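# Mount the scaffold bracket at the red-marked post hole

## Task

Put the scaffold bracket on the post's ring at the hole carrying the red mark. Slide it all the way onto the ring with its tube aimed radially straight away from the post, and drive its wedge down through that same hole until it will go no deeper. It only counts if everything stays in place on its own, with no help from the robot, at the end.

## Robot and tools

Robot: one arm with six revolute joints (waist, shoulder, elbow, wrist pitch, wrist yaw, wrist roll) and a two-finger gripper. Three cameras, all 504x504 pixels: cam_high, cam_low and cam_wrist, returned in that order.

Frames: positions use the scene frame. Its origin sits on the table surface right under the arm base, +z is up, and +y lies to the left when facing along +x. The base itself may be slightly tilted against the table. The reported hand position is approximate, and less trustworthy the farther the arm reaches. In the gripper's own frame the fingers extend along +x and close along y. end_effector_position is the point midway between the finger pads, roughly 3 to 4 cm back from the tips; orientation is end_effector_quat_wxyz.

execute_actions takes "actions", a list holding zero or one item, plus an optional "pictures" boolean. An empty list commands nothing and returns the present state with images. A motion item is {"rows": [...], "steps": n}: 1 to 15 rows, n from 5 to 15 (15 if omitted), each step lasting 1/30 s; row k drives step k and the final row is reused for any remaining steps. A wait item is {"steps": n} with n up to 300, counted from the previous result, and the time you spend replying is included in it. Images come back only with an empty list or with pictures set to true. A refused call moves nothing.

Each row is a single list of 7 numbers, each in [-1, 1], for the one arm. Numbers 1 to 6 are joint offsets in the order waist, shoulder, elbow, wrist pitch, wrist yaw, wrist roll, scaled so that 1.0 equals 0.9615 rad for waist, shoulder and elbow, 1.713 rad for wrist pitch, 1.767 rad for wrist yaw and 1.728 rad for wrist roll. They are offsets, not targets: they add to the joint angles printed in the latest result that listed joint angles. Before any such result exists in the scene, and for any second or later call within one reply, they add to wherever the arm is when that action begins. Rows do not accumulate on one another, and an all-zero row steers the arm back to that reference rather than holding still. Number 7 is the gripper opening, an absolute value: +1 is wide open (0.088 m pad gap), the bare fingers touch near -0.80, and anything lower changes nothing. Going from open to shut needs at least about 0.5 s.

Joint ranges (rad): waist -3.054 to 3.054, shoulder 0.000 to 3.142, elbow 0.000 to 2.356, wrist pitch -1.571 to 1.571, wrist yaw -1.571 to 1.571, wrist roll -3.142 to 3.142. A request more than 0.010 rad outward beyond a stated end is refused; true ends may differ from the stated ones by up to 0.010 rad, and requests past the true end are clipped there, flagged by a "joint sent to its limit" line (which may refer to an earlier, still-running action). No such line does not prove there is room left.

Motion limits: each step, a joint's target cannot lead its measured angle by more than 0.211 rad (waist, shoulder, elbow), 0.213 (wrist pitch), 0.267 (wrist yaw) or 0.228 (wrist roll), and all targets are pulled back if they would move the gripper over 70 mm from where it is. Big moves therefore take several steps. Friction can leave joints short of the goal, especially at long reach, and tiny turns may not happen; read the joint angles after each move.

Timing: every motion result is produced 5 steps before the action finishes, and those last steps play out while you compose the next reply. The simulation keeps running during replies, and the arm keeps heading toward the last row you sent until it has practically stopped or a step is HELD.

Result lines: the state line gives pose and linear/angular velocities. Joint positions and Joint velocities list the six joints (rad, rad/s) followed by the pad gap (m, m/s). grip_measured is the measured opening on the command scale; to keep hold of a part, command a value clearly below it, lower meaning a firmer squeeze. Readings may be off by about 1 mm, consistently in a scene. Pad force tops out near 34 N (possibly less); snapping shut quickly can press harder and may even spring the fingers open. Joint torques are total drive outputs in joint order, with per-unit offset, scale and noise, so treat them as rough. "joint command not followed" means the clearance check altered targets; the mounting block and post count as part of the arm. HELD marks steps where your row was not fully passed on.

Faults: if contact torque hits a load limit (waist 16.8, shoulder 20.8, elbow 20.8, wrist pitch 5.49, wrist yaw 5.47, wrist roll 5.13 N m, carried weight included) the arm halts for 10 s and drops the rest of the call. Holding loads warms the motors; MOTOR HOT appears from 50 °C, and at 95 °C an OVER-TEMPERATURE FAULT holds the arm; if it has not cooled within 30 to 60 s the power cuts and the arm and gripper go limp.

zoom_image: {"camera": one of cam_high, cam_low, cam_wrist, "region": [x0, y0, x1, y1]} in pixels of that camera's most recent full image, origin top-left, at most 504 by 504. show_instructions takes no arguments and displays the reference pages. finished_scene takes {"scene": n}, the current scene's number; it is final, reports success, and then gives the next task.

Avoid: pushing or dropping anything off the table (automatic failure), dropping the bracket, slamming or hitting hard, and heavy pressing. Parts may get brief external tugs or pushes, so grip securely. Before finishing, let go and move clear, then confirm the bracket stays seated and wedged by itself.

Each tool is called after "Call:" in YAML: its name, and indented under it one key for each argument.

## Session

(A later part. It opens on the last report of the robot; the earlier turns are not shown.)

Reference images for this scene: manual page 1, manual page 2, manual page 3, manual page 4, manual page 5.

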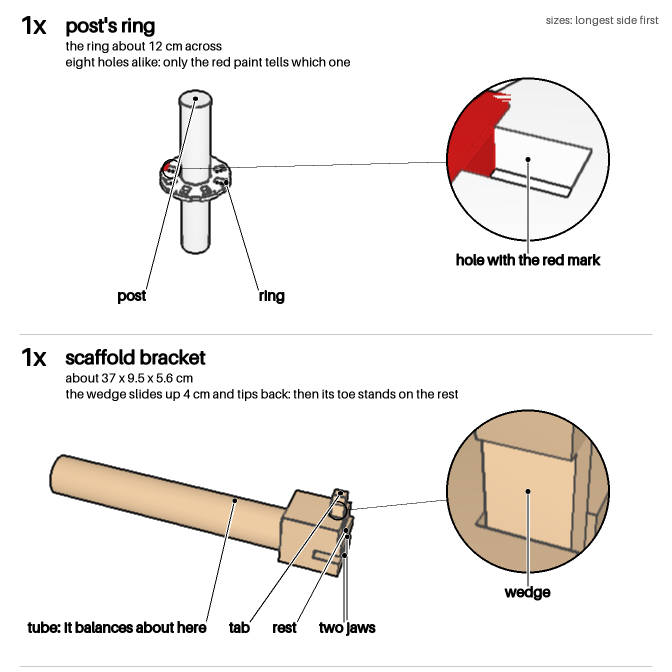

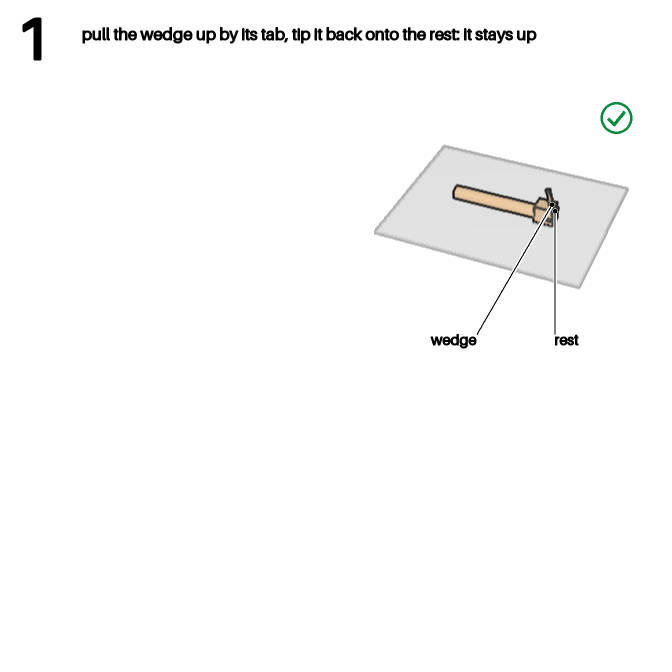

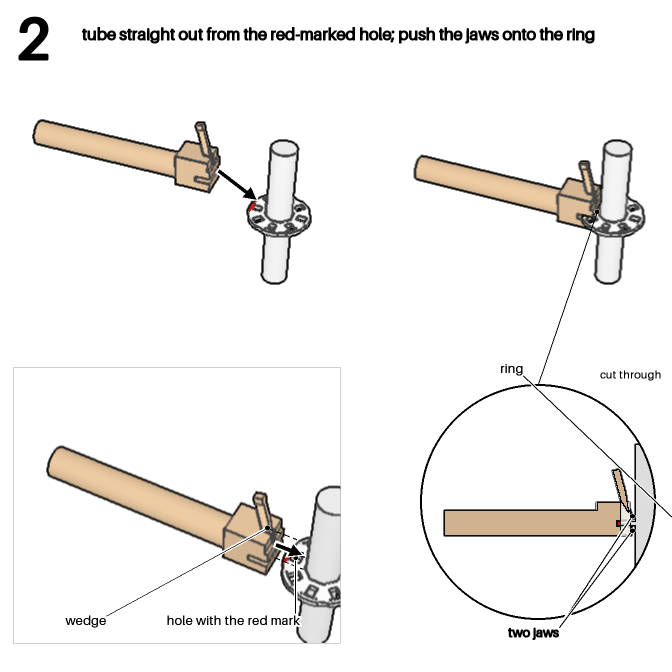

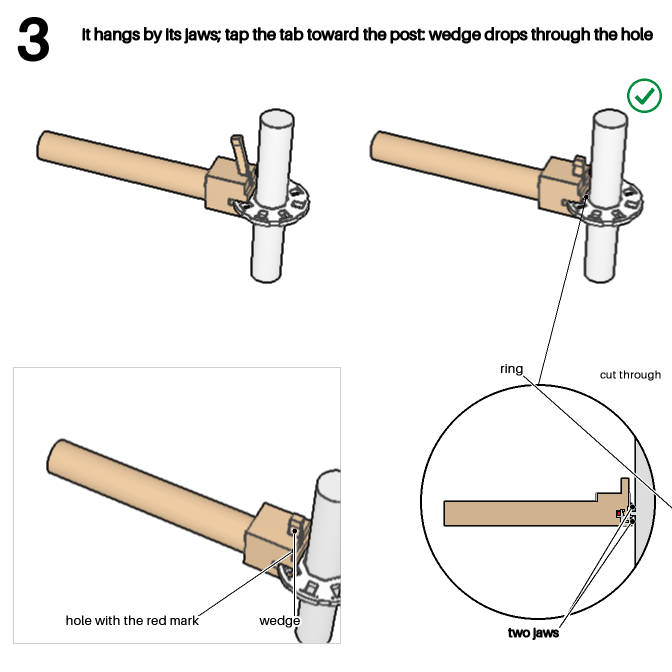

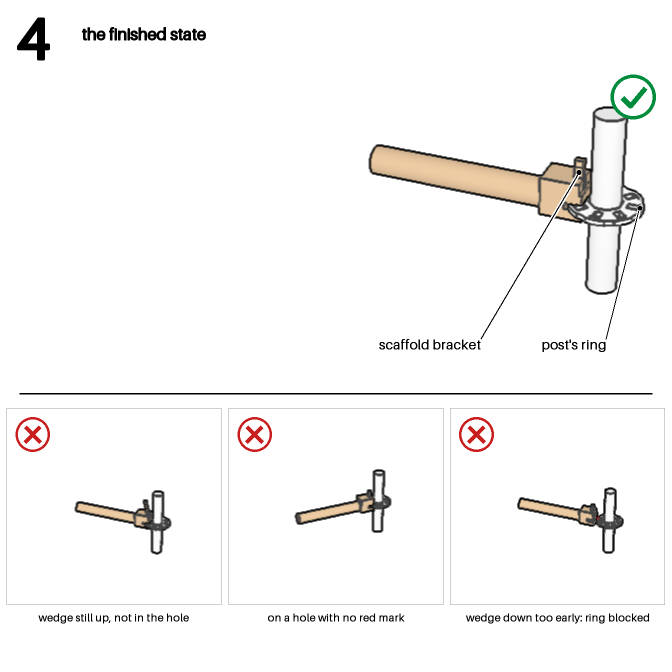

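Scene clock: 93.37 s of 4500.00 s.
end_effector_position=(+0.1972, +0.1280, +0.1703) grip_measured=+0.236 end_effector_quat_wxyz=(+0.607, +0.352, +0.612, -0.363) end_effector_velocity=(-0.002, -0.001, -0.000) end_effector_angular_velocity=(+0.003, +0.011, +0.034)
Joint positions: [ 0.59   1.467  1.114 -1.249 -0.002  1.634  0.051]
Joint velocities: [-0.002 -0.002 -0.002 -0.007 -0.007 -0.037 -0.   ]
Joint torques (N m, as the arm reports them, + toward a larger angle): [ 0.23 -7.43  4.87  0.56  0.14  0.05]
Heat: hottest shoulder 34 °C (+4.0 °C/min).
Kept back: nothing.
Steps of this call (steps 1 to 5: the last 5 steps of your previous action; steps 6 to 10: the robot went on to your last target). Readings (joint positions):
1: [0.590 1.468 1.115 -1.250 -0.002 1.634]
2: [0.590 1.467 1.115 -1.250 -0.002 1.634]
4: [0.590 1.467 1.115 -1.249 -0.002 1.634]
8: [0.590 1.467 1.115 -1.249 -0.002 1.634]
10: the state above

Call:
execute_actions:
  actions:
    - {"rows":[[0,-0.022,0.02,0.0,0,0,-0.6]],"steps":12}

Call:
execute_actions:
  actions:
    - {"steps":10}
  pictures: true

Call:
zoom_image:
  camera: "cam_low"
  region: [150, 160, 290, 270]

Scene clock: 93.77 s of 4500.00 s.
end_effector_position=(+0.1971, +0.1280, +0.1711) grip_measured=+0.236 end_effector_quat_wxyz=(+0.608, +0.353, +0.612, -0.362) end_effector_velocity=(-0.002, -0.002, +0.001) end_effector_angular_velocity=(+0.005, +0.006, +0.015)
Joint positions: [ 0.59   1.463  1.114 -1.249 -0.002  1.634  0.051]
Joint velocities: [-0.007 -0.007 -0.002 -0.007 -0.007 -0.022 -0.   ]
Joint torques (N m, as the arm reports them, + toward a larger angle): [-0.02 -7.41  6.3   0.43  0.    0.  ]
Heat: hottest shoulder 34 °C (+4.0 °C/min).
Steps of this call (steps 1 to 5: the robot went on to your last target; steps 6 to 12: the first 7 steps of this action). Readings (joint positions):
6: [0.590 1.467 1.114 -1.249 -0.002 1.634]
7: [0.590 1.466 1.114 -1.249 -0.002 1.634]
9: [0.590 1.464 1.114 -1.249 -0.002 1.634]
12: the state above

Scene clock: 94.10 s of 4500.00 s.
end_effector_position=(+0.1971, +0.1280, +0.1711) grip_measured=+0.236 end_effector_quat_wxyz=(+0.608, +0.353, +0.612, -0.362) end_effector_velocity=(+0.001, +0.001, -0.000) end_effector_angular_velocity=(+0.010, -0.002, -0.010)
Joint positions: [ 0.59   1.463  1.114 -1.249 -0.002  1.634  0.051]
Joint velocities: [-0.002 -0.002 -0.002  0.007 -0.007  0.007  0.   ]
Joint torques (N m, as the arm reports them, + toward a larger angle): [-0.09 -7.43  6.25  0.42 -0.02 -0.02]
Heat: hottest shoulder 34 °C (+4.1 °C/min).
Kept back: nothing.
Steps of this call (steps 1 to 5: the last 5 steps of your previous action; steps 6 to 10: the robot went on to your last target). Readings (joint positions):
1: [0.590 1.463 1.114 -1.249 -0.002 1.634]
2: [0.590 1.463 1.114 -1.249 -0.002 1.634]
4: [0.590 1.463 1.114 -1.249 -0.002 1.634]
8: [0.590 1.463 1.114 -1.249 -0.002 1.634]
10: the state above

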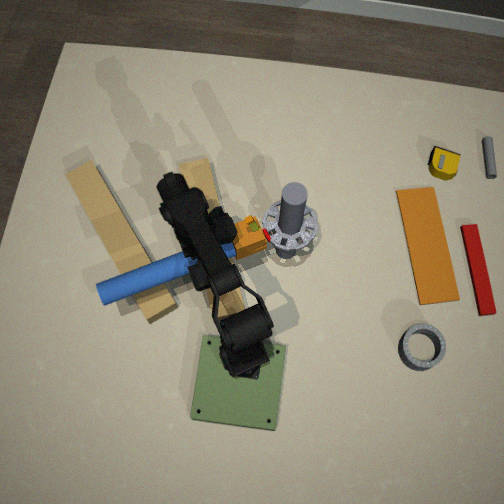

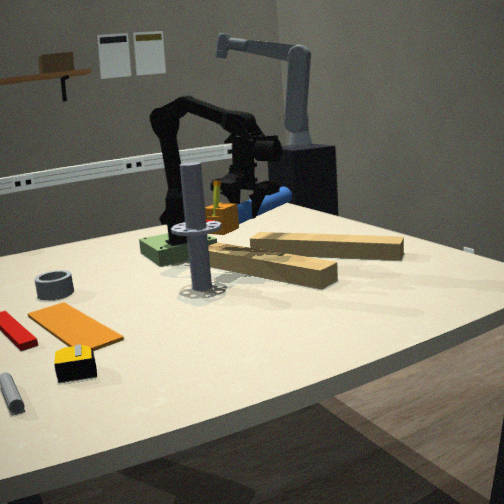

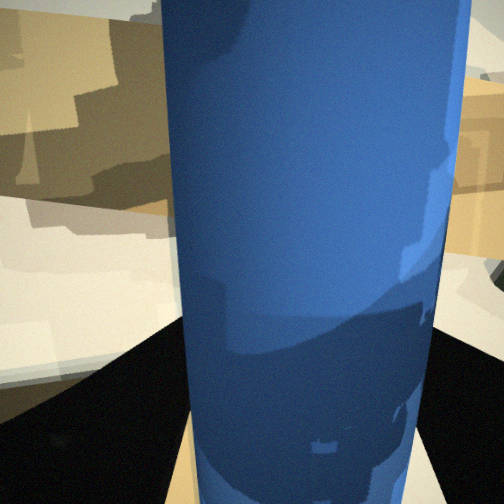

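Region (150, 160, 290, 270) of cam_low's 504x504 image, scaled by 3.600, with more detail than that image has; it fills the top 396 rows of this view, and the rest is white.

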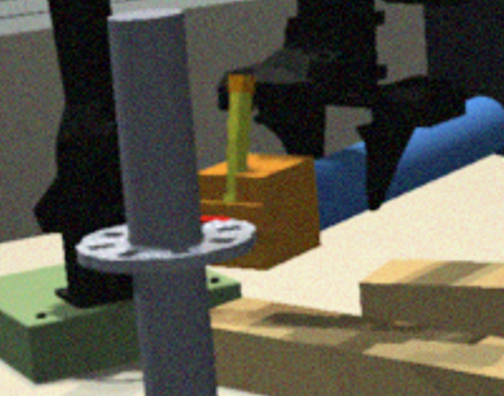

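Call:
execute_actions:
  actions:
    - {"rows":[[0,-0.01,0.04,-0.005,0,0,-0.6]],"steps":12}

Call:
execute_actions:
  actions:
    - {"steps":10}

Scene clock: 94.50 s of 4500.00 s.
end_effector_position=(+0.2002, +0.1300, +0.1756) grip_measured=+0.236 end_effector_quat_wxyz=(+0.610, +0.358, +0.609, -0.357) end_effector_velocity=(+0.001, +0.003, +0.000) end_effector_angular_velocity=(+0.023, +0.006, +0.000)
Joint positions: [ 0.59   1.463  1.132 -1.251 -0.002  1.634  0.051]
Joint velocities: [-0.007  0.002  0.002  0.007 -0.022 -0.007 -0.   ]
Joint torques (N m, as the arm reports them, + toward a larger angle): [-0.08 -6.58  6.32  0.13  0.01 -0.02]
Heat: hottest shoulder 34 °C (+4.0 °C/min).
Steps of this call (steps 1 to 5: the robot went on to your last target; steps 6 to 12: the first 7 steps of this action). Readings (joint positions):
6: [0.590 1.463 1.117 -1.249 -0.002 1.634]
7: [0.590 1.463 1.120 -1.250 -0.002 1.634]
9: [0.590 1.463 1.127 -1.251 -0.002 1.634]
12: the state above

Scene clock: 94.83 s of 4500.00 s.
end_effector_position=(+0.1998, +0.1298, +0.1757) grip_measured=+0.236 end_effector_quat_wxyz=(+0.610, +0.357, +0.610, -0.358) end_effector_velocity=(-0.010, -0.007, -0.001) end_effector_angular_velocity=(-0.037, +0.043, -0.005)
Joint positions: [ 0.59   1.463  1.133 -1.254 -0.002  1.634  0.051]
Joint velocities: [ 0.002  0.002 -0.002 -0.051  0.007  0.007 -0.   ]
Joint torques (N m, as the arm reports them, + toward a larger angle): [ 0.   -6.47  6.49  0.22 -0.01 -0.02]
Heat: hottest shoulder 34 °C (+4.0 °C/min).
Kept back: nothing.
Steps of this call (steps 1 to 5: the last 5 steps of your previous action; steps 6 to 10: the robot went on to your last target). Readings (joint positions):
1: [0.590 1.463 1.133 -1.252 -0.002 1.634]
2: [0.590 1.463 1.133 -1.253 -0.002 1.634]
4: [0.590 1.463 1.133 -1.254 -0.002 1.634]
8: [0.590 1.463 1.133 -1.254 -0.002 1.634]
10: the state above

Now advance.

Call:
execute_actions:
  actions:
    - {"rows":[[-0.01,0,0,0,0,-0.006,-0.6],[-0.02,0,0,0,0,-0.011,-0.6],[-0.03,0,0,0,0,-0.017,-0.6],[-0.04,0,0,0,0,-0.022,-0.6],[-0.05,0,0,0,0,-0.028,-0.6]],"steps":15}

Call:
execute_actions:
  actions:
    - {"steps":10}
  pictures: true

Call:
zoom_image:
  camera: "cam_low"
  region: [150, 160, 290, 270]

Call:
zoom_image:
  camera: "cam_high"
  region: [200, 180, 330, 280]

Scene clock: 95.40 s of 4500.00 s.
end_effector_position=(+0.2015, +0.1264, +0.1746) grip_measured=+0.234 end_effector_quat_wxyz=(+0.605, +0.357, +0.618, -0.353) end_effector_velocity=(-0.006, -0.002, -0.004) end_effector_angular_velocity=(+0.008, +0.030, +0.029)
Joint positions: [ 0.562  1.466  1.13  -1.254 -0.022  1.597  0.05 ]
Joint velocities: [-0.007 -0.002 -0.017 -0.007 -0.022 -0.037 -0.   ]
Joint torques (N m, as the arm reports them, + toward a larger angle): [-2.03 -5.58  4.8   0.42  0.85 -0.3 ]
Heat: hottest shoulder 34 °C (+4.0 °C/min).
Steps of this call (steps 1 to 7: the robot went on to your last target; steps 8 to 17: the first 10 steps of this action). Readings (joint positions):
8: [0.590 1.464 1.133 -1.254 -0.002 1.633]
9: [0.588 1.464 1.132 -1.254 -0.002 1.629]
11: [0.576 1.465 1.132 -1.254 -0.003 1.615]
15: [0.564 1.466 1.131 -1.254 -0.021 1.600]
17: the state above

Scene clock: 95.73 s of 4500.00 s.
end_effector_position=(+0.2013, +0.1264, +0.1744) grip_measured=+0.234 end_effector_quat_wxyz=(+0.604, +0.356, +0.619, -0.352) end_effector_velocity=(-0.002, -0.001, -0.001) end_effector_angular_velocity=(+0.000, +0.014, +0.005)
Joint positions: [ 0.562  1.466  1.13  -1.254 -0.023  1.594  0.05 ]
Joint velocities: [-0.002  0.002 -0.002 -0.007 -0.007 -0.007 -0.   ]
Joint torques (N m, as the arm reports them, + toward a larger angle): [-1.97 -5.64  4.85  0.41  0.91 -0.26]
Heat: hottest shoulder 34 °C (+4.0 °C/min).
Kept back: nothing.
Steps of this call (steps 1 to 5: the last 5 steps of your previous action; steps 6 to 10: the robot went on to your last target). Readings (joint positions):
1: [0.562 1.466 1.130 -1.254 -0.022 1.596]
2: [0.562 1.466 1.130 -1.254 -0.023 1.596]
4: [0.562 1.466 1.130 -1.254 -0.023 1.595]
8: [0.562 1.466 1.130 -1.254 -0.023 1.594]
10: the state above

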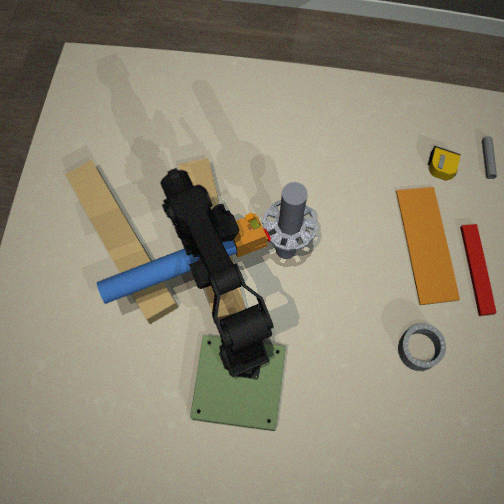

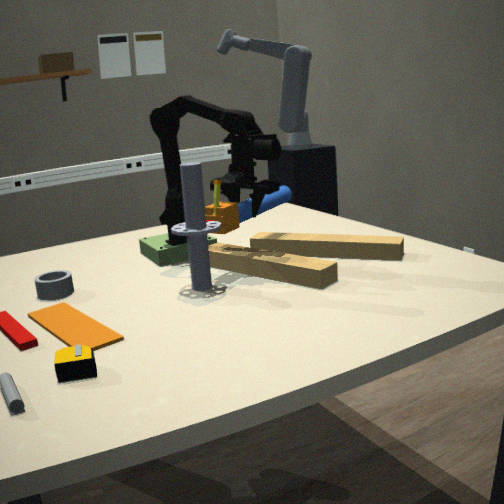

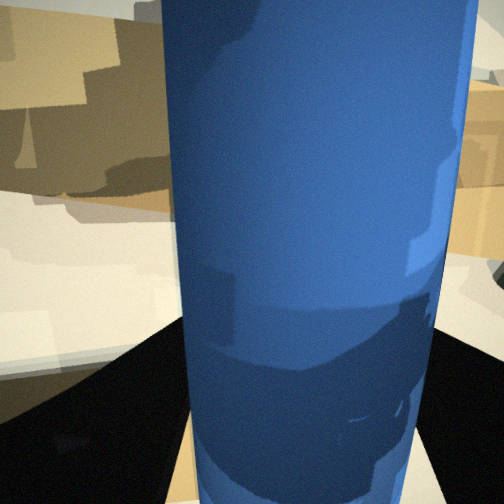

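Region (150, 160, 290, 270) of cam_low's 504x504 image, scaled by 3.600, with more detail than that image has; it fills the top 396 rows of this view, and the rest is white.

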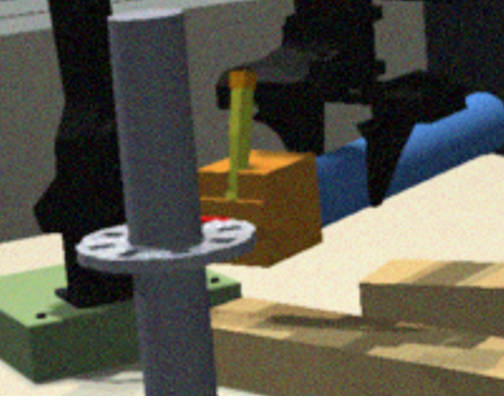

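Region (200, 180, 330, 280) of cam_high's 504x504 image, scaled by 3.877, with more detail than that image has; it fills the top 388 rows of this view, and the rest is white.

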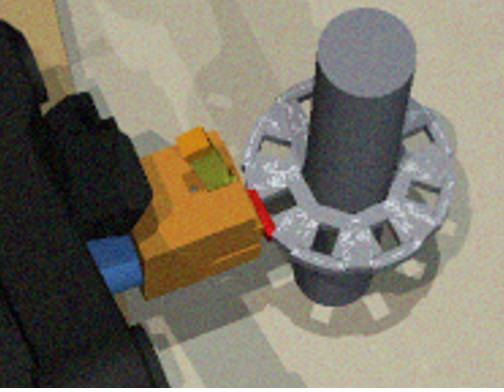

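Call:
execute_actions:
  actions:
    - {"rows":[[0.02,0,0,0,0.013,0.012,-0.6],[0.02,0,0,0,0.013,0.012,-0.6],[0.02,0,0,0,0.013,0.012,-0.6],[0.02,0,0,0,0.013,0.012,-0.6],[0.02,-0.005,0.02,-0.004,0.013,0.012,-0.6],[0.02,-0.005,0.03,-0.008,0.013,0.012,-0.6],[0.02,-0.005,0.04,-0.012,0.013,0.012,-0.6]],"steps":15}

Call:
execute_actions:
  actions:
    - {"steps":10}
  pictures: true

Call:
zoom_image:
  camera: "cam_low"
  region: [170, 170, 270, 260]

Scene clock: 96.50 s of 4500.00 s.
end_effector_position=(+0.2006, +0.1271, +0.1765) grip_measured=+0.234 end_effector_quat_wxyz=(+0.609, +0.352, +0.614, -0.358) end_effector_velocity=(+0.019, +0.016, +0.028) end_effector_angular_velocity=(+0.074, -0.077, -0.005)
Joint positions: [ 0.577  1.47   1.142 -1.268 -0.005  1.612  0.05 ]
Joint velocities: [ 0.002 -0.002  0.11  -0.007 -0.022  0.007 -0.   ]
Joint torques (N m, as the arm reports them, + toward a larger angle): [ 0.17 -6.41  6.33  0.2   0.2   0.05]
Heat: hottest shoulder 34 °C (+4.0 °C/min).
Steps of this call (steps 1 to 13: the robot went on to your last target; steps 14 to 23: the first 10 steps of this action). Readings (joint positions):
14: [0.563 1.466 1.129 -1.254 -0.021 1.594]
15: [0.567 1.467 1.128 -1.253 -0.015 1.598]
17: [0.574 1.469 1.126 -1.253 -0.006 1.605]
21: [0.577 1.470 1.134 -1.264 -0.005 1.611]
23: the state above

Scene clock: 96.83 s of 4500.00 s.
end_effector_position=(+0.2012, +0.1276, +0.1779) grip_measured=+0.234 end_effector_quat_wxyz=(+0.609, +0.352, +0.614, -0.357) end_effector_velocity=(-0.000, +0.002, -0.000) end_effector_angular_velocity=(+0.010, -0.002, +0.010)
Joint positions: [ 0.578  1.47   1.147 -1.27  -0.005  1.613  0.05 ]
Joint velocities: [ 0.002 -0.002 -0.002  0.007 -0.007 -0.007 -0.   ]
Joint torques (N m, as the arm reports them, + toward a larger angle): [ 0.21 -6.47  6.48  0.17  0.18  0.05]
Heat: hottest shoulder 34 °C (+4.0 °C/min).
Kept back: nothing.
Steps of this call (steps 1 to 5: the last 5 steps of your previous action; steps 6 to 10: the robot went on to your last target). Readings (joint positions):
1: [0.578 1.470 1.145 -1.268 -0.005 1.612]
2: [0.578 1.470 1.146 -1.268 -0.005 1.612]
4: [0.578 1.470 1.147 -1.269 -0.005 1.613]
8: [0.578 1.470 1.147 -1.270 -0.005 1.613]
10: the state above

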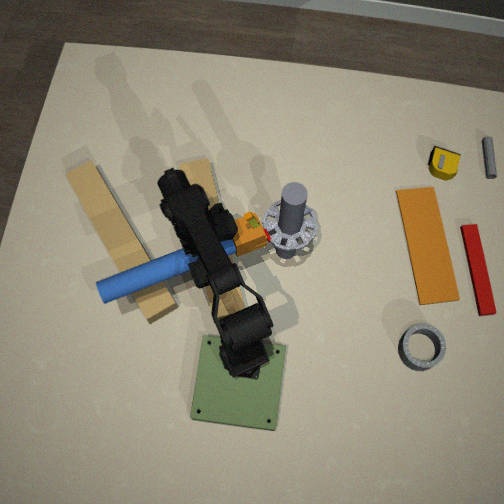

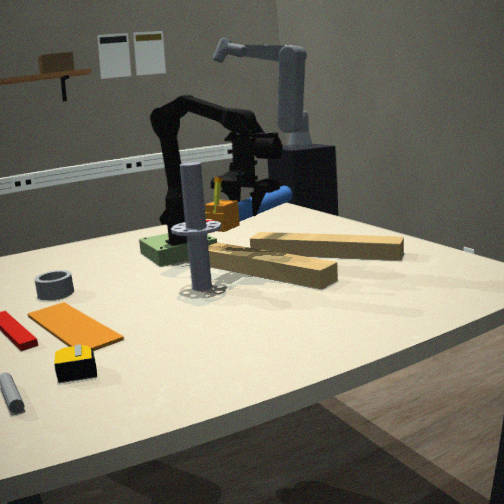

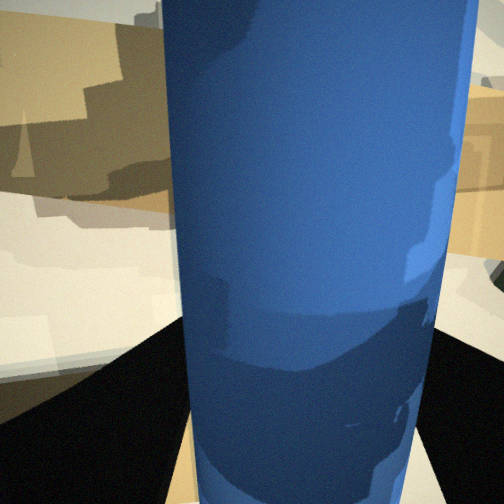

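Region (170, 170, 270, 260) of cam_low's 504x504 image, scaled by 5.040, with more detail than that image has; it fills the top 454 rows of this view, and the rest is white.

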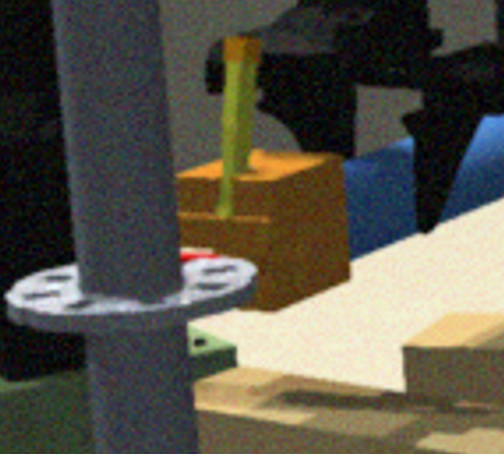

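Call:
execute_actions:
  actions:
    - {"rows":[[-0.008,0,0,0,0.003,-0.005,-0.6],[-0.016,0,0,0,0.003,-0.009,-0.6],[-0.024,0,0,0,0.003,-0.014,-0.6],[-0.03,0,0,0,0.003,-0.017,-0.6]],"steps":15}

Call:
execute_actions:
  actions:
    - {"steps":10}

Scene clock: 97.40 s of 4500.00 s.
end_effector_position=(+0.2039, +0.1215, +0.1760) grip_measured=+0.234 end_effector_quat_wxyz=(+0.609, +0.350, +0.614, -0.360) end_effector_velocity=(+0.001, +0.001, -0.000) end_effector_angular_velocity=(+0.010, -0.002, +0.019)
Joint positions: [ 0.552  1.474  1.143 -1.27  -0.002  1.587  0.05 ]
Joint velocities: [-0.002 -0.002 -0.002  0.007 -0.007 -0.022 -0.   ]
Joint torques (N m, as the arm reports them, + toward a larger angle): [-0.33 -5.84  4.93  0.42  0.11 -0.09]
Heat: hottest shoulder 34 °C (+4.0 °C/min).
Steps of this call (steps 1 to 7: the robot went on to your last target; steps 8 to 17: the first 10 steps of this action). Readings (joint positions):
8: [0.578 1.470 1.147 -1.270 -0.005 1.613]
9: [0.577 1.471 1.147 -1.270 -0.005 1.610]
11: [0.568 1.472 1.146 -1.270 -0.005 1.598]
15: [0.553 1.474 1.143 -1.270 -0.002 1.589]
17: the state above

Scene clock: 97.73 s of 4500.00 s.
end_effector_position=(+0.2039, +0.1215, +0.1760) grip_measured=+0.233 end_effector_quat_wxyz=(+0.609, +0.349, +0.615, -0.360) end_effector_velocity=(-0.003, +0.000, -0.001) end_effector_angular_velocity=(+0.000, +0.014, +0.024)
Joint positions: [ 0.552  1.474  1.143 -1.27  -0.002  1.585  0.05 ]
Joint velocities: [ 0.002  0.002 -0.002 -0.007 -0.007 -0.022 -0.   ]
Joint torques (N m, as the arm reports them, + toward a larger angle): [-0.35 -5.85  4.88  0.43  0.09 -0.09]
Heat: hottest shoulder 34 °C (+4.0 °C/min).
Kept back: nothing.
Steps of this call (steps 1 to 5: the last 5 steps of your previous action; steps 6 to 10: the robot went on to your last target). Readings (joint positions):
1: [0.552 1.474 1.143 -1.270 -0.002 1.586]
2: [0.552 1.474 1.143 -1.270 -0.002 1.586]
4: [0.552 1.474 1.143 -1.270 -0.002 1.586]
8: [0.552 1.474 1.143 -1.270 -0.002 1.585]
10: the state above

Call:
execute_actions:
  actions:
    - {"rows":[[-0.01,-0.005,0,0.004,0,-0.006,-0.6],[-0.02,-0.008,0,0.006,0,-0.011,-0.6],[-0.03,-0.008,-0.003,0.008,0,-0.017,-0.6],[-0.04,-0.008,-0.005,0.008,0,-0.022,-0.6],[-0.05,-0.008,-0.007,0.009,0,-0.028,-0.6],[-0.06,-0.008,-0.008,0.01,0,-0.033,-0.6]],"steps":15}

Call:
execute_actions:
  actions:
    - {"steps":10}
  pictures: true

Call:
zoom_image:
  camera: "cam_high"
  region: [200, 180, 330, 280]

Scene clock: 98.43 s of 4500.00 s.
end_effector_position=(+0.2035, +0.1195, +0.1732) grip_measured=+0.231 end_effector_quat_wxyz=(+0.601, +0.348, +0.629, -0.350) end_effector_velocity=(-0.003, -0.002, -0.005) end_effector_angular_velocity=(+0.028, +0.028, +0.028)
Joint positions: [ 0.525  1.474  1.131 -1.264 -0.034  1.54   0.05 ]
Joint velocities: [-0.022 -0.002 -0.022  0.007 -0.037 -0.051 -0.   ]
Joint torques (N m, as the arm reports them, + toward a larger angle): [-2.91 -6.32  5.05  1.13  1.37 -0.24]
Heat: hottest shoulder 34 °C (+4.0 °C/min).
Steps of this call (steps 1 to 11: the robot went on to your last target; steps 12 to 21: the first 10 steps of this action). Readings (joint positions):
12: [0.551 1.474 1.143 -1.270 -0.002 1.584]
13: [0.549 1.474 1.142 -1.270 -0.003 1.581]
15: [0.543 1.474 1.140 -1.268 -0.012 1.571]
19: [0.527 1.474 1.133 -1.264 -0.032 1.544]
21: the state above

Scene clock: 98.77 s of 4500.00 s.
end_effector_position=(+0.2033, +0.1193, +0.1728) grip_measured=+0.231 end_effector_quat_wxyz=(+0.601, +0.347, +0.630, -0.349) end_effector_velocity=(-0.001, -0.003, -0.000) end_effector_angular_velocity=(-0.010, +0.003, +0.005)
Joint positions: [ 0.524  1.474  1.13  -1.263 -0.036  1.536  0.05 ]
Joint velocities: [-0.002 -0.002 -0.002 -0.007  0.007 -0.007 -0.   ]
Joint torques (N m, as the arm reports them, + toward a larger angle): [-3.07 -6.29  5.04  1.14  1.45 -0.24]
Heat: hottest shoulder 34 °C (+4.0 °C/min).
Kept back: nothing.
Steps of this call (steps 1 to 5: the last 5 steps of your previous action; steps 6 to 10: the robot went on to your last target). Readings (joint positions):
1: [0.525 1.474 1.131 -1.264 -0.034 1.539]
2: [0.525 1.474 1.130 -1.263 -0.035 1.538]
4: [0.524 1.474 1.130 -1.263 -0.035 1.537]
8: [0.524 1.474 1.130 -1.263 -0.036 1.536]
10: the state above

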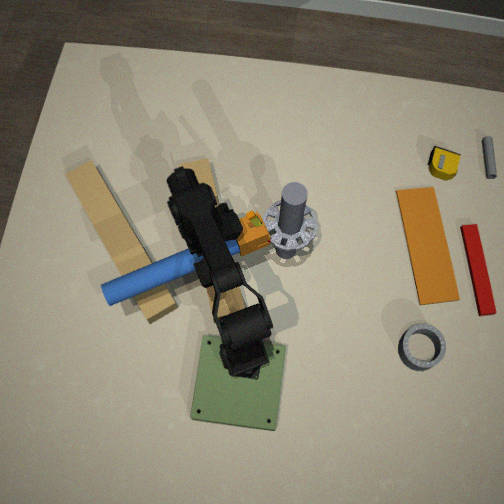

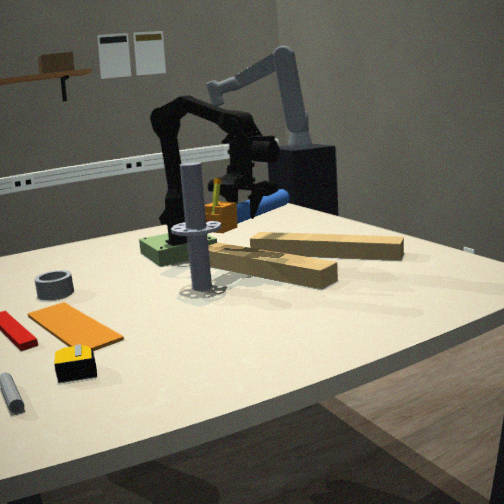

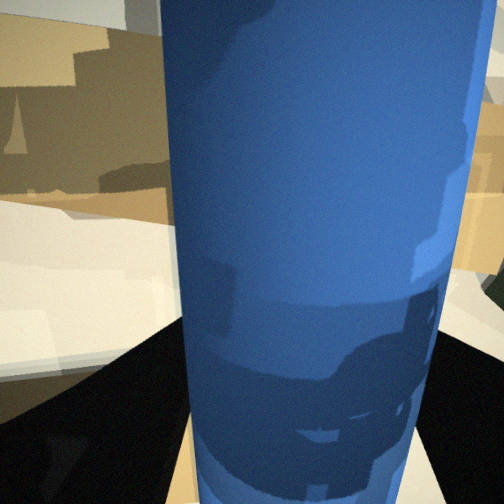

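Region (200, 180, 330, 280) of cam_high's 504x504 image, scaled by 3.877, with more detail than that image has; it fills the top 388 rows of this view, and the rest is white.

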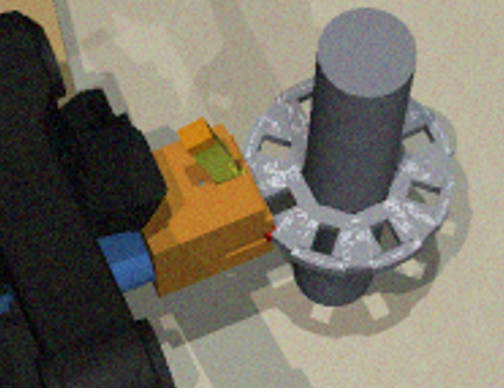

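Call:
execute_actions:
  actions:
    - {"rows":[[0.02,0,0.01,-0.003,0.02,0.02,-0.6],[0.02,-0.005,0.02,-0.005,0.02,0.025,-0.6],[0.02,-0.01,0.03,-0.006,0.02,0.03,-0.6]],"steps":12}

Call:
execute_actions:
  actions:
    - {"steps":10}
  pictures: true

Call:
zoom_image:
  camera: "cam_low"
  region: [170, 170, 270, 260]

Call:
zoom_image:
  camera: "cam_high"
  region: [200, 180, 330, 280]

Scene clock: 99.23 s of 4500.00 s.
end_effector_position=(+0.2039, +0.1191, +0.1734) grip_measured=+0.231 end_effector_quat_wxyz=(+0.604, +0.350, +0.617, -0.362) end_effector_velocity=(+0.003, +0.003, +0.010) end_effector_angular_velocity=(+0.000, -0.019, -0.058)
Joint positions: [ 0.539  1.475  1.134 -1.267 -0.009  1.577  0.05 ]
Joint velocities: [ 0.007 -0.002  0.037 -0.022  0.007  0.066 -0.   ]
Joint torques (N m, as the arm reports them, + toward a larger angle): [ 0.24 -6.79  6.5   0.05  0.36  0.13]
Heat: hottest shoulder 34 °C (+4.1 °C/min).
Steps of this call (steps 1 to 7: the robot went on to your last target; steps 8 to 14: the first 7 steps of this action). Readings (joint positions):
8: [0.526 1.474 1.129 -1.262 -0.032 1.539]
9: [0.532 1.474 1.129 -1.262 -0.024 1.547]
11: [0.538 1.475 1.130 -1.260 -0.011 1.565]
14: the state above

Scene clock: 99.57 s of 4500.00 s.
end_effector_position=(+0.2039, +0.1193, +0.1741) grip_measured=+0.231 end_effector_quat_wxyz=(+0.604, +0.351, +0.616, -0.364) end_effector_velocity=(-0.002, -0.001, -0.000) end_effector_angular_velocity=(+0.003, +0.010, -0.010)
Joint positions: [ 0.541  1.475  1.137 -1.269 -0.007  1.584  0.05 ]
Joint velocities: [-0.002 -0.002 -0.002 -0.007 -0.007  0.007 -0.   ]
Joint torques (N m, as the arm reports them, + toward a larger angle): [ 0.19 -6.72  6.56  0.07  0.29  0.11]
Heat: hottest shoulder 34 °C (+4.0 °C/min).
Kept back: nothing.
Steps of this call (steps 1 to 5: the last 5 steps of your previous action; steps 6 to 10: the robot went on to your last target). Readings (joint positions):
1: [0.539 1.475 1.135 -1.267 -0.009 1.579]
2: [0.540 1.475 1.136 -1.267 -0.008 1.581]
4: [0.540 1.475 1.136 -1.268 -0.008 1.583]
8: [0.541 1.475 1.137 -1.269 -0.007 1.584]
10: the state above

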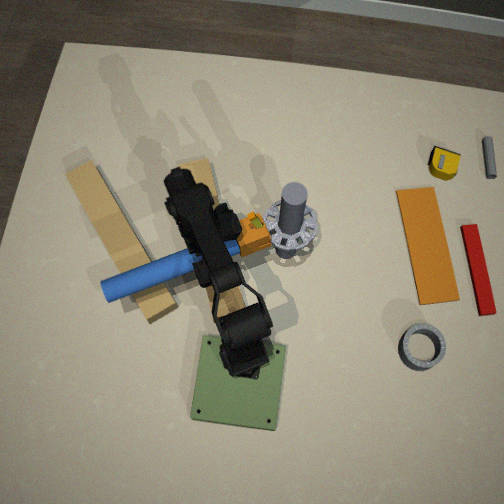

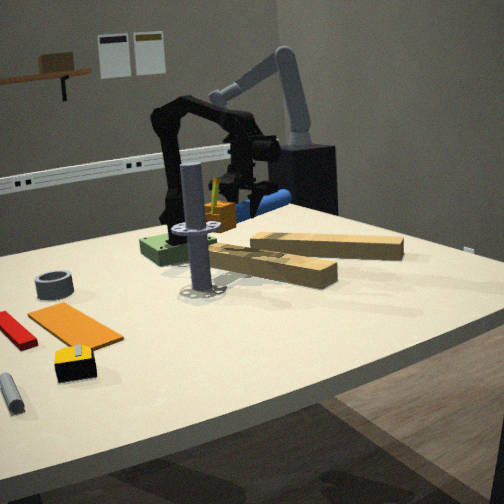

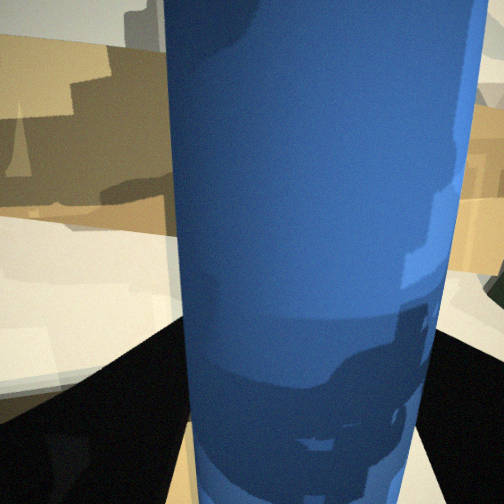

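Region (170, 170, 270, 260) of cam_low's 504x504 image, scaled by 5.040, with more detail than that image has; it fills the top 454 rows of this view, and the rest is white.

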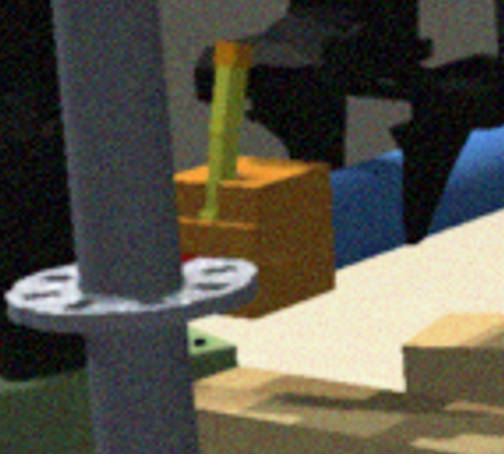

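Region (200, 180, 330, 280) of cam_high's 504x504 image, scaled by 3.877, with more detail than that image has; it fills the top 388 rows of this view, and the rest is white.

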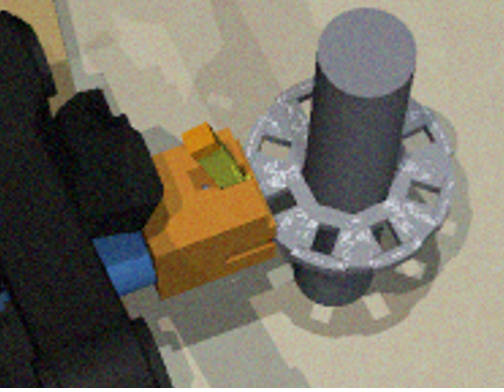

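Call:
zoom_image:
  camera: "cam_low"
  region: [160, 160, 320, 260]

Region (160, 160, 320, 260) of cam_low's 504x504 image, scaled by 3.150, with more detail than that image has; it fills the top 315 rows of this view, and the rest is white.

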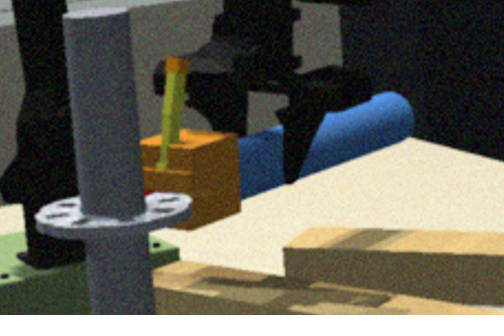

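Call:
execute_actions:
  actions:
    - {"rows":[[0,-0.01,0.03,-0.004,0.004,0,-0.6],[0,-0.01,0.03,-0.004,0.004,0,-0.6],[0,-0.01,0.03,-0.004,0.004,0,-0.6],[0,-0.01,0.03,-0.004,0.004,0,-0.6],[0,-0.01,0.03,-0.004,0.004,0,-0.6],[-0.008,-0.01,0.03,-0.004,0.004,-0.005,-0.6],[-0.016,-0.01,0.03,-0.004,0.004,-0.009,-0.6],[-0.024,-0.01,0.03,-0.004,0.004,-0.013,-0.6],[-0.032,-0.01,0.03,-0.004,0.004,-0.018,-0.6]],"steps":15}

Call:
execute_actions:
  actions:
    - {"steps":10}

Scene clock: 101.60 s of 4500.00 s.
end_effector_position=(+0.2062, +0.1165, +0.1755) grip_measured=+0.231 end_effector_quat_wxyz=(+0.605, +0.351, +0.616, -0.362) end_effector_velocity=(+0.024, -0.034, +0.004) end_effector_angular_velocity=(+0.009, -0.021, -0.044)
Joint positions: [ 0.525  1.475  1.142 -1.272 -0.008  1.565  0.05 ]
Joint velocities: [-0.168 -0.002  0.012  0.007  0.007 -0.125 -0.   ]
Joint torques (N m, as the arm reports them, + toward a larger angle): [-0.33 -6.48  6.54  0.17  0.32 -0.04]
Heat: hottest shoulder 34 °C (+4.0 °C/min).
Steps of this call (steps 1 to 15: the robot went on to your last target; steps 16 to 51: nothing new was sent; steps 52 to 61: the first 10 steps of this action). Readings (joint positions):
52: [0.541 1.475 1.138 -1.269 -0.007 1.585]
53: [0.541 1.475 1.138 -1.270 -0.007 1.585]
55: [0.541 1.475 1.139 -1.270 -0.007 1.585]
59: [0.536 1.475 1.141 -1.272 -0.008 1.577]
61: the state above

Scene clock: 101.93 s of 4500.00 s.
end_effector_position=(+0.2080, +0.1139, +0.1756) grip_measured=+0.231 end_effector_quat_wxyz=(+0.605, +0.352, +0.615, -0.363) end_effector_velocity=(-0.004, -0.004, -0.001) end_effector_angular_velocity=(-0.019, +0.020, +0.005)
Joint positions: [ 0.514  1.475  1.143 -1.272 -0.005  1.556  0.05 ]
Joint velocities: [-0.002  0.002 -0.002 -0.022  0.007 -0.007 -0.   ]
Joint torques (N m, as the arm reports them, + toward a larger angle): [-0.35 -6.54  6.56  0.17  0.2  -0.06]
Heat: hottest shoulder 34 °C (+4.0 °C/min).
Kept back: nothing.
Steps of this call (steps 1 to 5: the last 5 steps of your previous action; steps 6 to 10: the robot went on to your last target). Readings (joint positions):
1: [0.520 1.475 1.143 -1.272 -0.007 1.562]
2: [0.517 1.475 1.143 -1.271 -0.007 1.560]
4: [0.514 1.475 1.143 -1.271 -0.006 1.558]
8: [0.514 1.475 1.143 -1.272 -0.005 1.556]
10: the state above

Progress. Continue in the same manner.

Call:
execute_actions:
  actions:
    - {"rows":[[-0.008,0,0.015,0,0.003,-0.005,-0.6],[-0.016,0,0.015,0,0.003,-0.009,-0.6],[-0.024,0,0.015,0,0.003,-0.013,-0.6],[-0.032,0,0.012,0.002,0.003,-0.018,-0.6],[-0.04,0,0.01,0.002,0.003,-0.022,-0.6],[-0.048,0,0.01,0.002,0.003,-0.027,-0.6]],"steps":15}

Call:
execute_actions:
  actions:
    - {"steps":10}
  pictures: true

Call:
zoom_image:
  camera: "cam_high"
  region: [200, 180, 330, 280]

Scene clock: 102.57 s of 4500.00 s.
end_effector_position=(+0.2132, +0.1047, +0.1752) grip_measured=+0.231 end_effector_quat_wxyz=(+0.606, +0.351, +0.614, -0.364) end_effector_velocity=(+0.005, -0.008, -0.000) end_effector_angular_velocity=(-0.002, -0.009, +0.015)
Joint positions: [ 0.472  1.478  1.143 -1.271 -0.002  1.515  0.05 ]
Joint velocities: [-0.037 -0.002 -0.002  0.007  0.007 -0.051 -0.   ]
Joint torques (N m, as the arm reports them, + toward a larger angle): [-0.13 -5.83  5.42  0.53  0.07 -0.08]
Heat: hottest shoulder 34 °C (+4.0 °C/min).
Steps of this call (steps 1 to 9: the robot went on to your last target; steps 10 to 19: the first 10 steps of this action). Readings (joint positions):
10: [0.513 1.475 1.143 -1.272 -0.005 1.554]
11: [0.511 1.476 1.143 -1.272 -0.005 1.551]
13: [0.503 1.477 1.143 -1.272 -0.005 1.540]
17: [0.477 1.478 1.143 -1.271 -0.003 1.519]
19: the state above

Scene clock: 102.90 s of 4500.00 s.
end_effector_position=(+0.2134, +0.1043, +0.1751) grip_measured=+0.231 end_effector_quat_wxyz=(+0.606, +0.351, +0.615, -0.363) end_effector_velocity=(-0.002, -0.001, -0.000) end_effector_angular_velocity=(+0.004, +0.010, +0.005)
Joint positions: [ 0.47   1.479  1.143 -1.271 -0.002  1.511  0.05 ]
Joint velocities: [-0.002 -0.002 -0.002 -0.007 -0.007 -0.007 -0.   ]
Joint torques (N m, as the arm reports them, + toward a larger angle): [-0.33 -5.78  5.44  0.57  0.05 -0.07]
Heat: hottest shoulder 34 °C (+4.0 °C/min).
Kept back: nothing.
Steps of this call (steps 1 to 5: the last 5 steps of your previous action; steps 6 to 10: the robot went on to your last target). Readings (joint positions):
1: [0.471 1.478 1.143 -1.271 -0.002 1.514]
2: [0.471 1.478 1.143 -1.271 -0.002 1.513]
4: [0.470 1.479 1.143 -1.271 -0.002 1.512]
8: [0.470 1.479 1.143 -1.271 -0.002 1.511]
10: the state above

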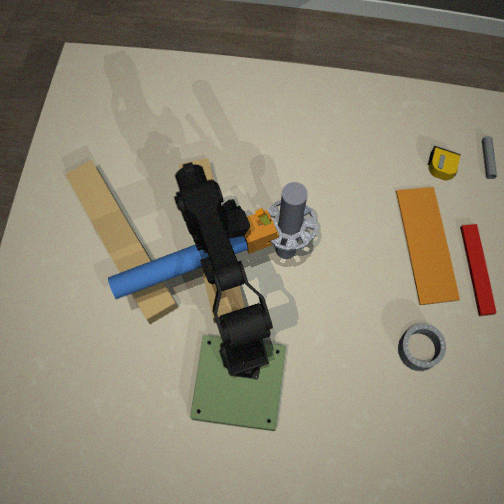

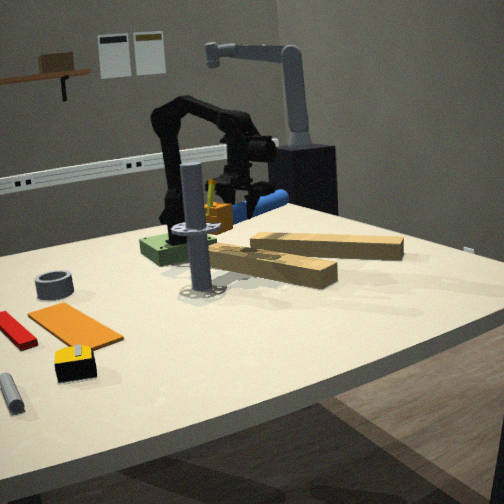

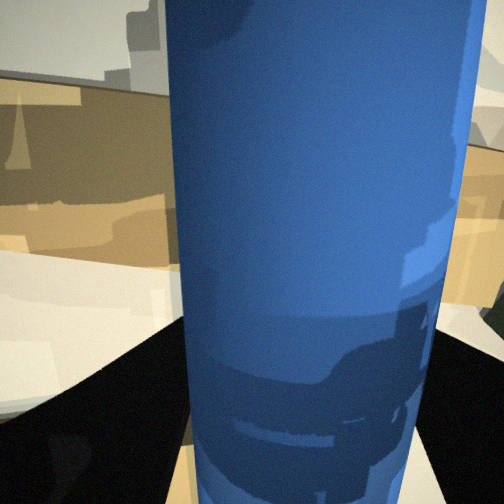

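Region (200, 180, 330, 280) of cam_high's 504x504 image, scaled by 3.877, with more detail than that image has; it fills the top 388 rows of this view, and the rest is white.

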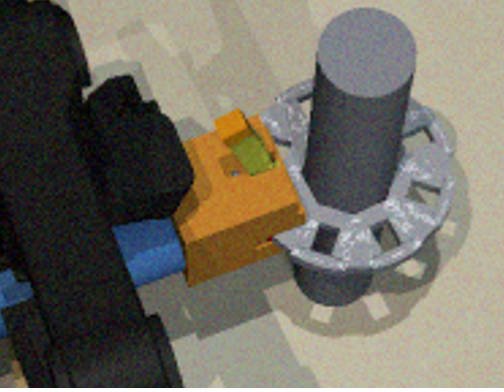

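Call:
execute_actions:
  actions:
    - {"rows":[[-0.008,0,0.015,0,0,-0.005,-0.6],[-0.016,0,0.015,0,0,-0.009,-0.6],[-0.024,0,0.015,0,0,-0.013,-0.6],[-0.032,0,0.012,0.002,0,-0.018,-0.6],[-0.04,0,0.01,0.003,0,-0.022,-0.6],[-0.048,0,0.008,0.004,0,-0.027,-0.6]],"steps":15}

Call:
execute_actions:
  actions:
    - {"steps":10}
  pictures: true

Call:
zoom_image:
  camera: "cam_high"
  region: [200, 180, 330, 280]

Scene clock: 103.43 s of 4500.00 s.
end_effector_position=(+0.2162, +0.0996, +0.1748) grip_measured=+0.231 end_effector_quat_wxyz=(+0.603, +0.352, +0.619, -0.359) end_effector_velocity=(-0.005, -0.002, +0.000) end_effector_angular_velocity=(+0.011, +0.029, -0.005)
Joint positions: [ 0.44   1.48   1.143 -1.268 -0.013  1.477  0.05 ]
Joint velocities: [-0.012 -0.002 -0.002 -0.022 -0.022 -0.007  0.   ]
Joint torques (N m, as the arm reports them, + toward a larger angle): [-1.53 -5.58  5.27  0.72  0.5  -0.3 ]
Heat: hottest shoulder 34 °C (+4.0 °C/min).
Steps of this call (steps 1 to 6: the robot went on to your last target; steps 7 to 16: the first 10 steps of this action). Readings (joint positions):
7: [0.470 1.479 1.143 -1.271 -0.001 1.510]
8: [0.468 1.479 1.143 -1.271 -0.001 1.507]
10: [0.460 1.480 1.143 -1.270 -0.002 1.497]
14: [0.441 1.480 1.143 -1.268 -0.012 1.478]
16: the state above

Scene clock: 103.77 s of 4500.00 s.
end_effector_position=(+0.2162, +0.0995, +0.1748) grip_measured=+0.231 end_effector_quat_wxyz=(+0.603, +0.352, +0.620, -0.358) end_effector_velocity=(+0.001, -0.000, -0.000) end_effector_angular_velocity=(+0.010, -0.004, -0.000)
Joint positions: [ 0.439  1.48   1.143 -1.268 -0.015  1.475  0.05 ]
Joint velocities: [-0.007 -0.002 -0.002  0.007 -0.007 -0.007 -0.   ]
Joint torques (N m, as the arm reports them, + toward a larger angle): [-1.56 -5.52  5.25  0.78  0.57 -0.34]
Heat: hottest shoulder 34 °C (+4.0 °C/min).
Kept back: nothing.
Steps of this call (steps 1 to 5: the last 5 steps of your previous action; steps 6 to 10: the robot went on to your last target). Readings (joint positions):
1: [0.440 1.480 1.143 -1.268 -0.013 1.476]
2: [0.440 1.480 1.143 -1.268 -0.013 1.476]
4: [0.439 1.480 1.143 -1.268 -0.014 1.476]
8: [0.439 1.480 1.143 -1.268 -0.015 1.475]
10: the state above

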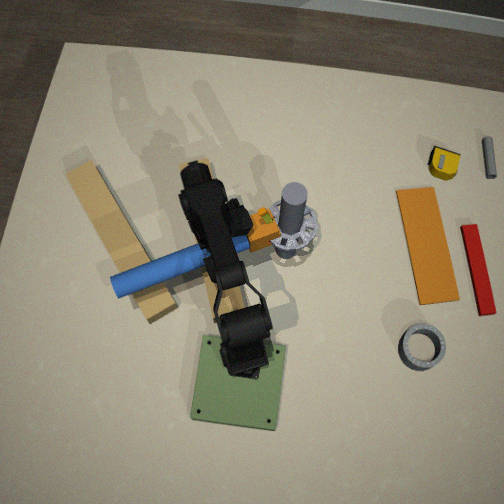

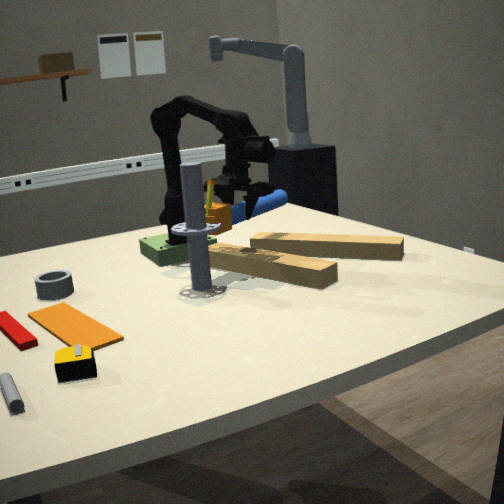

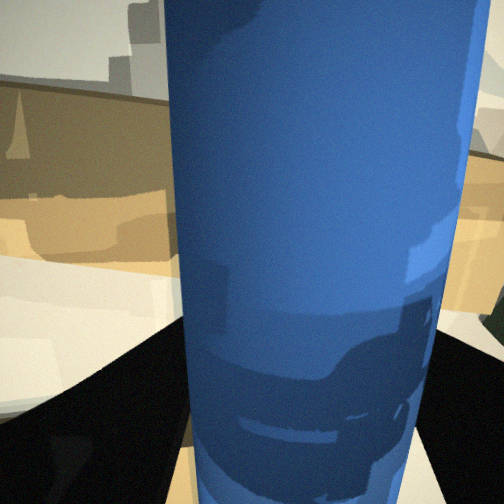

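Region (200, 180, 330, 280) of cam_high's 504x504 image, scaled by 3.877, with more detail than that image has; it fills the top 388 rows of this view, and the rest is white.

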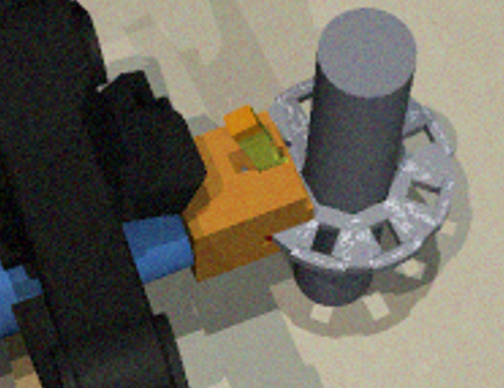

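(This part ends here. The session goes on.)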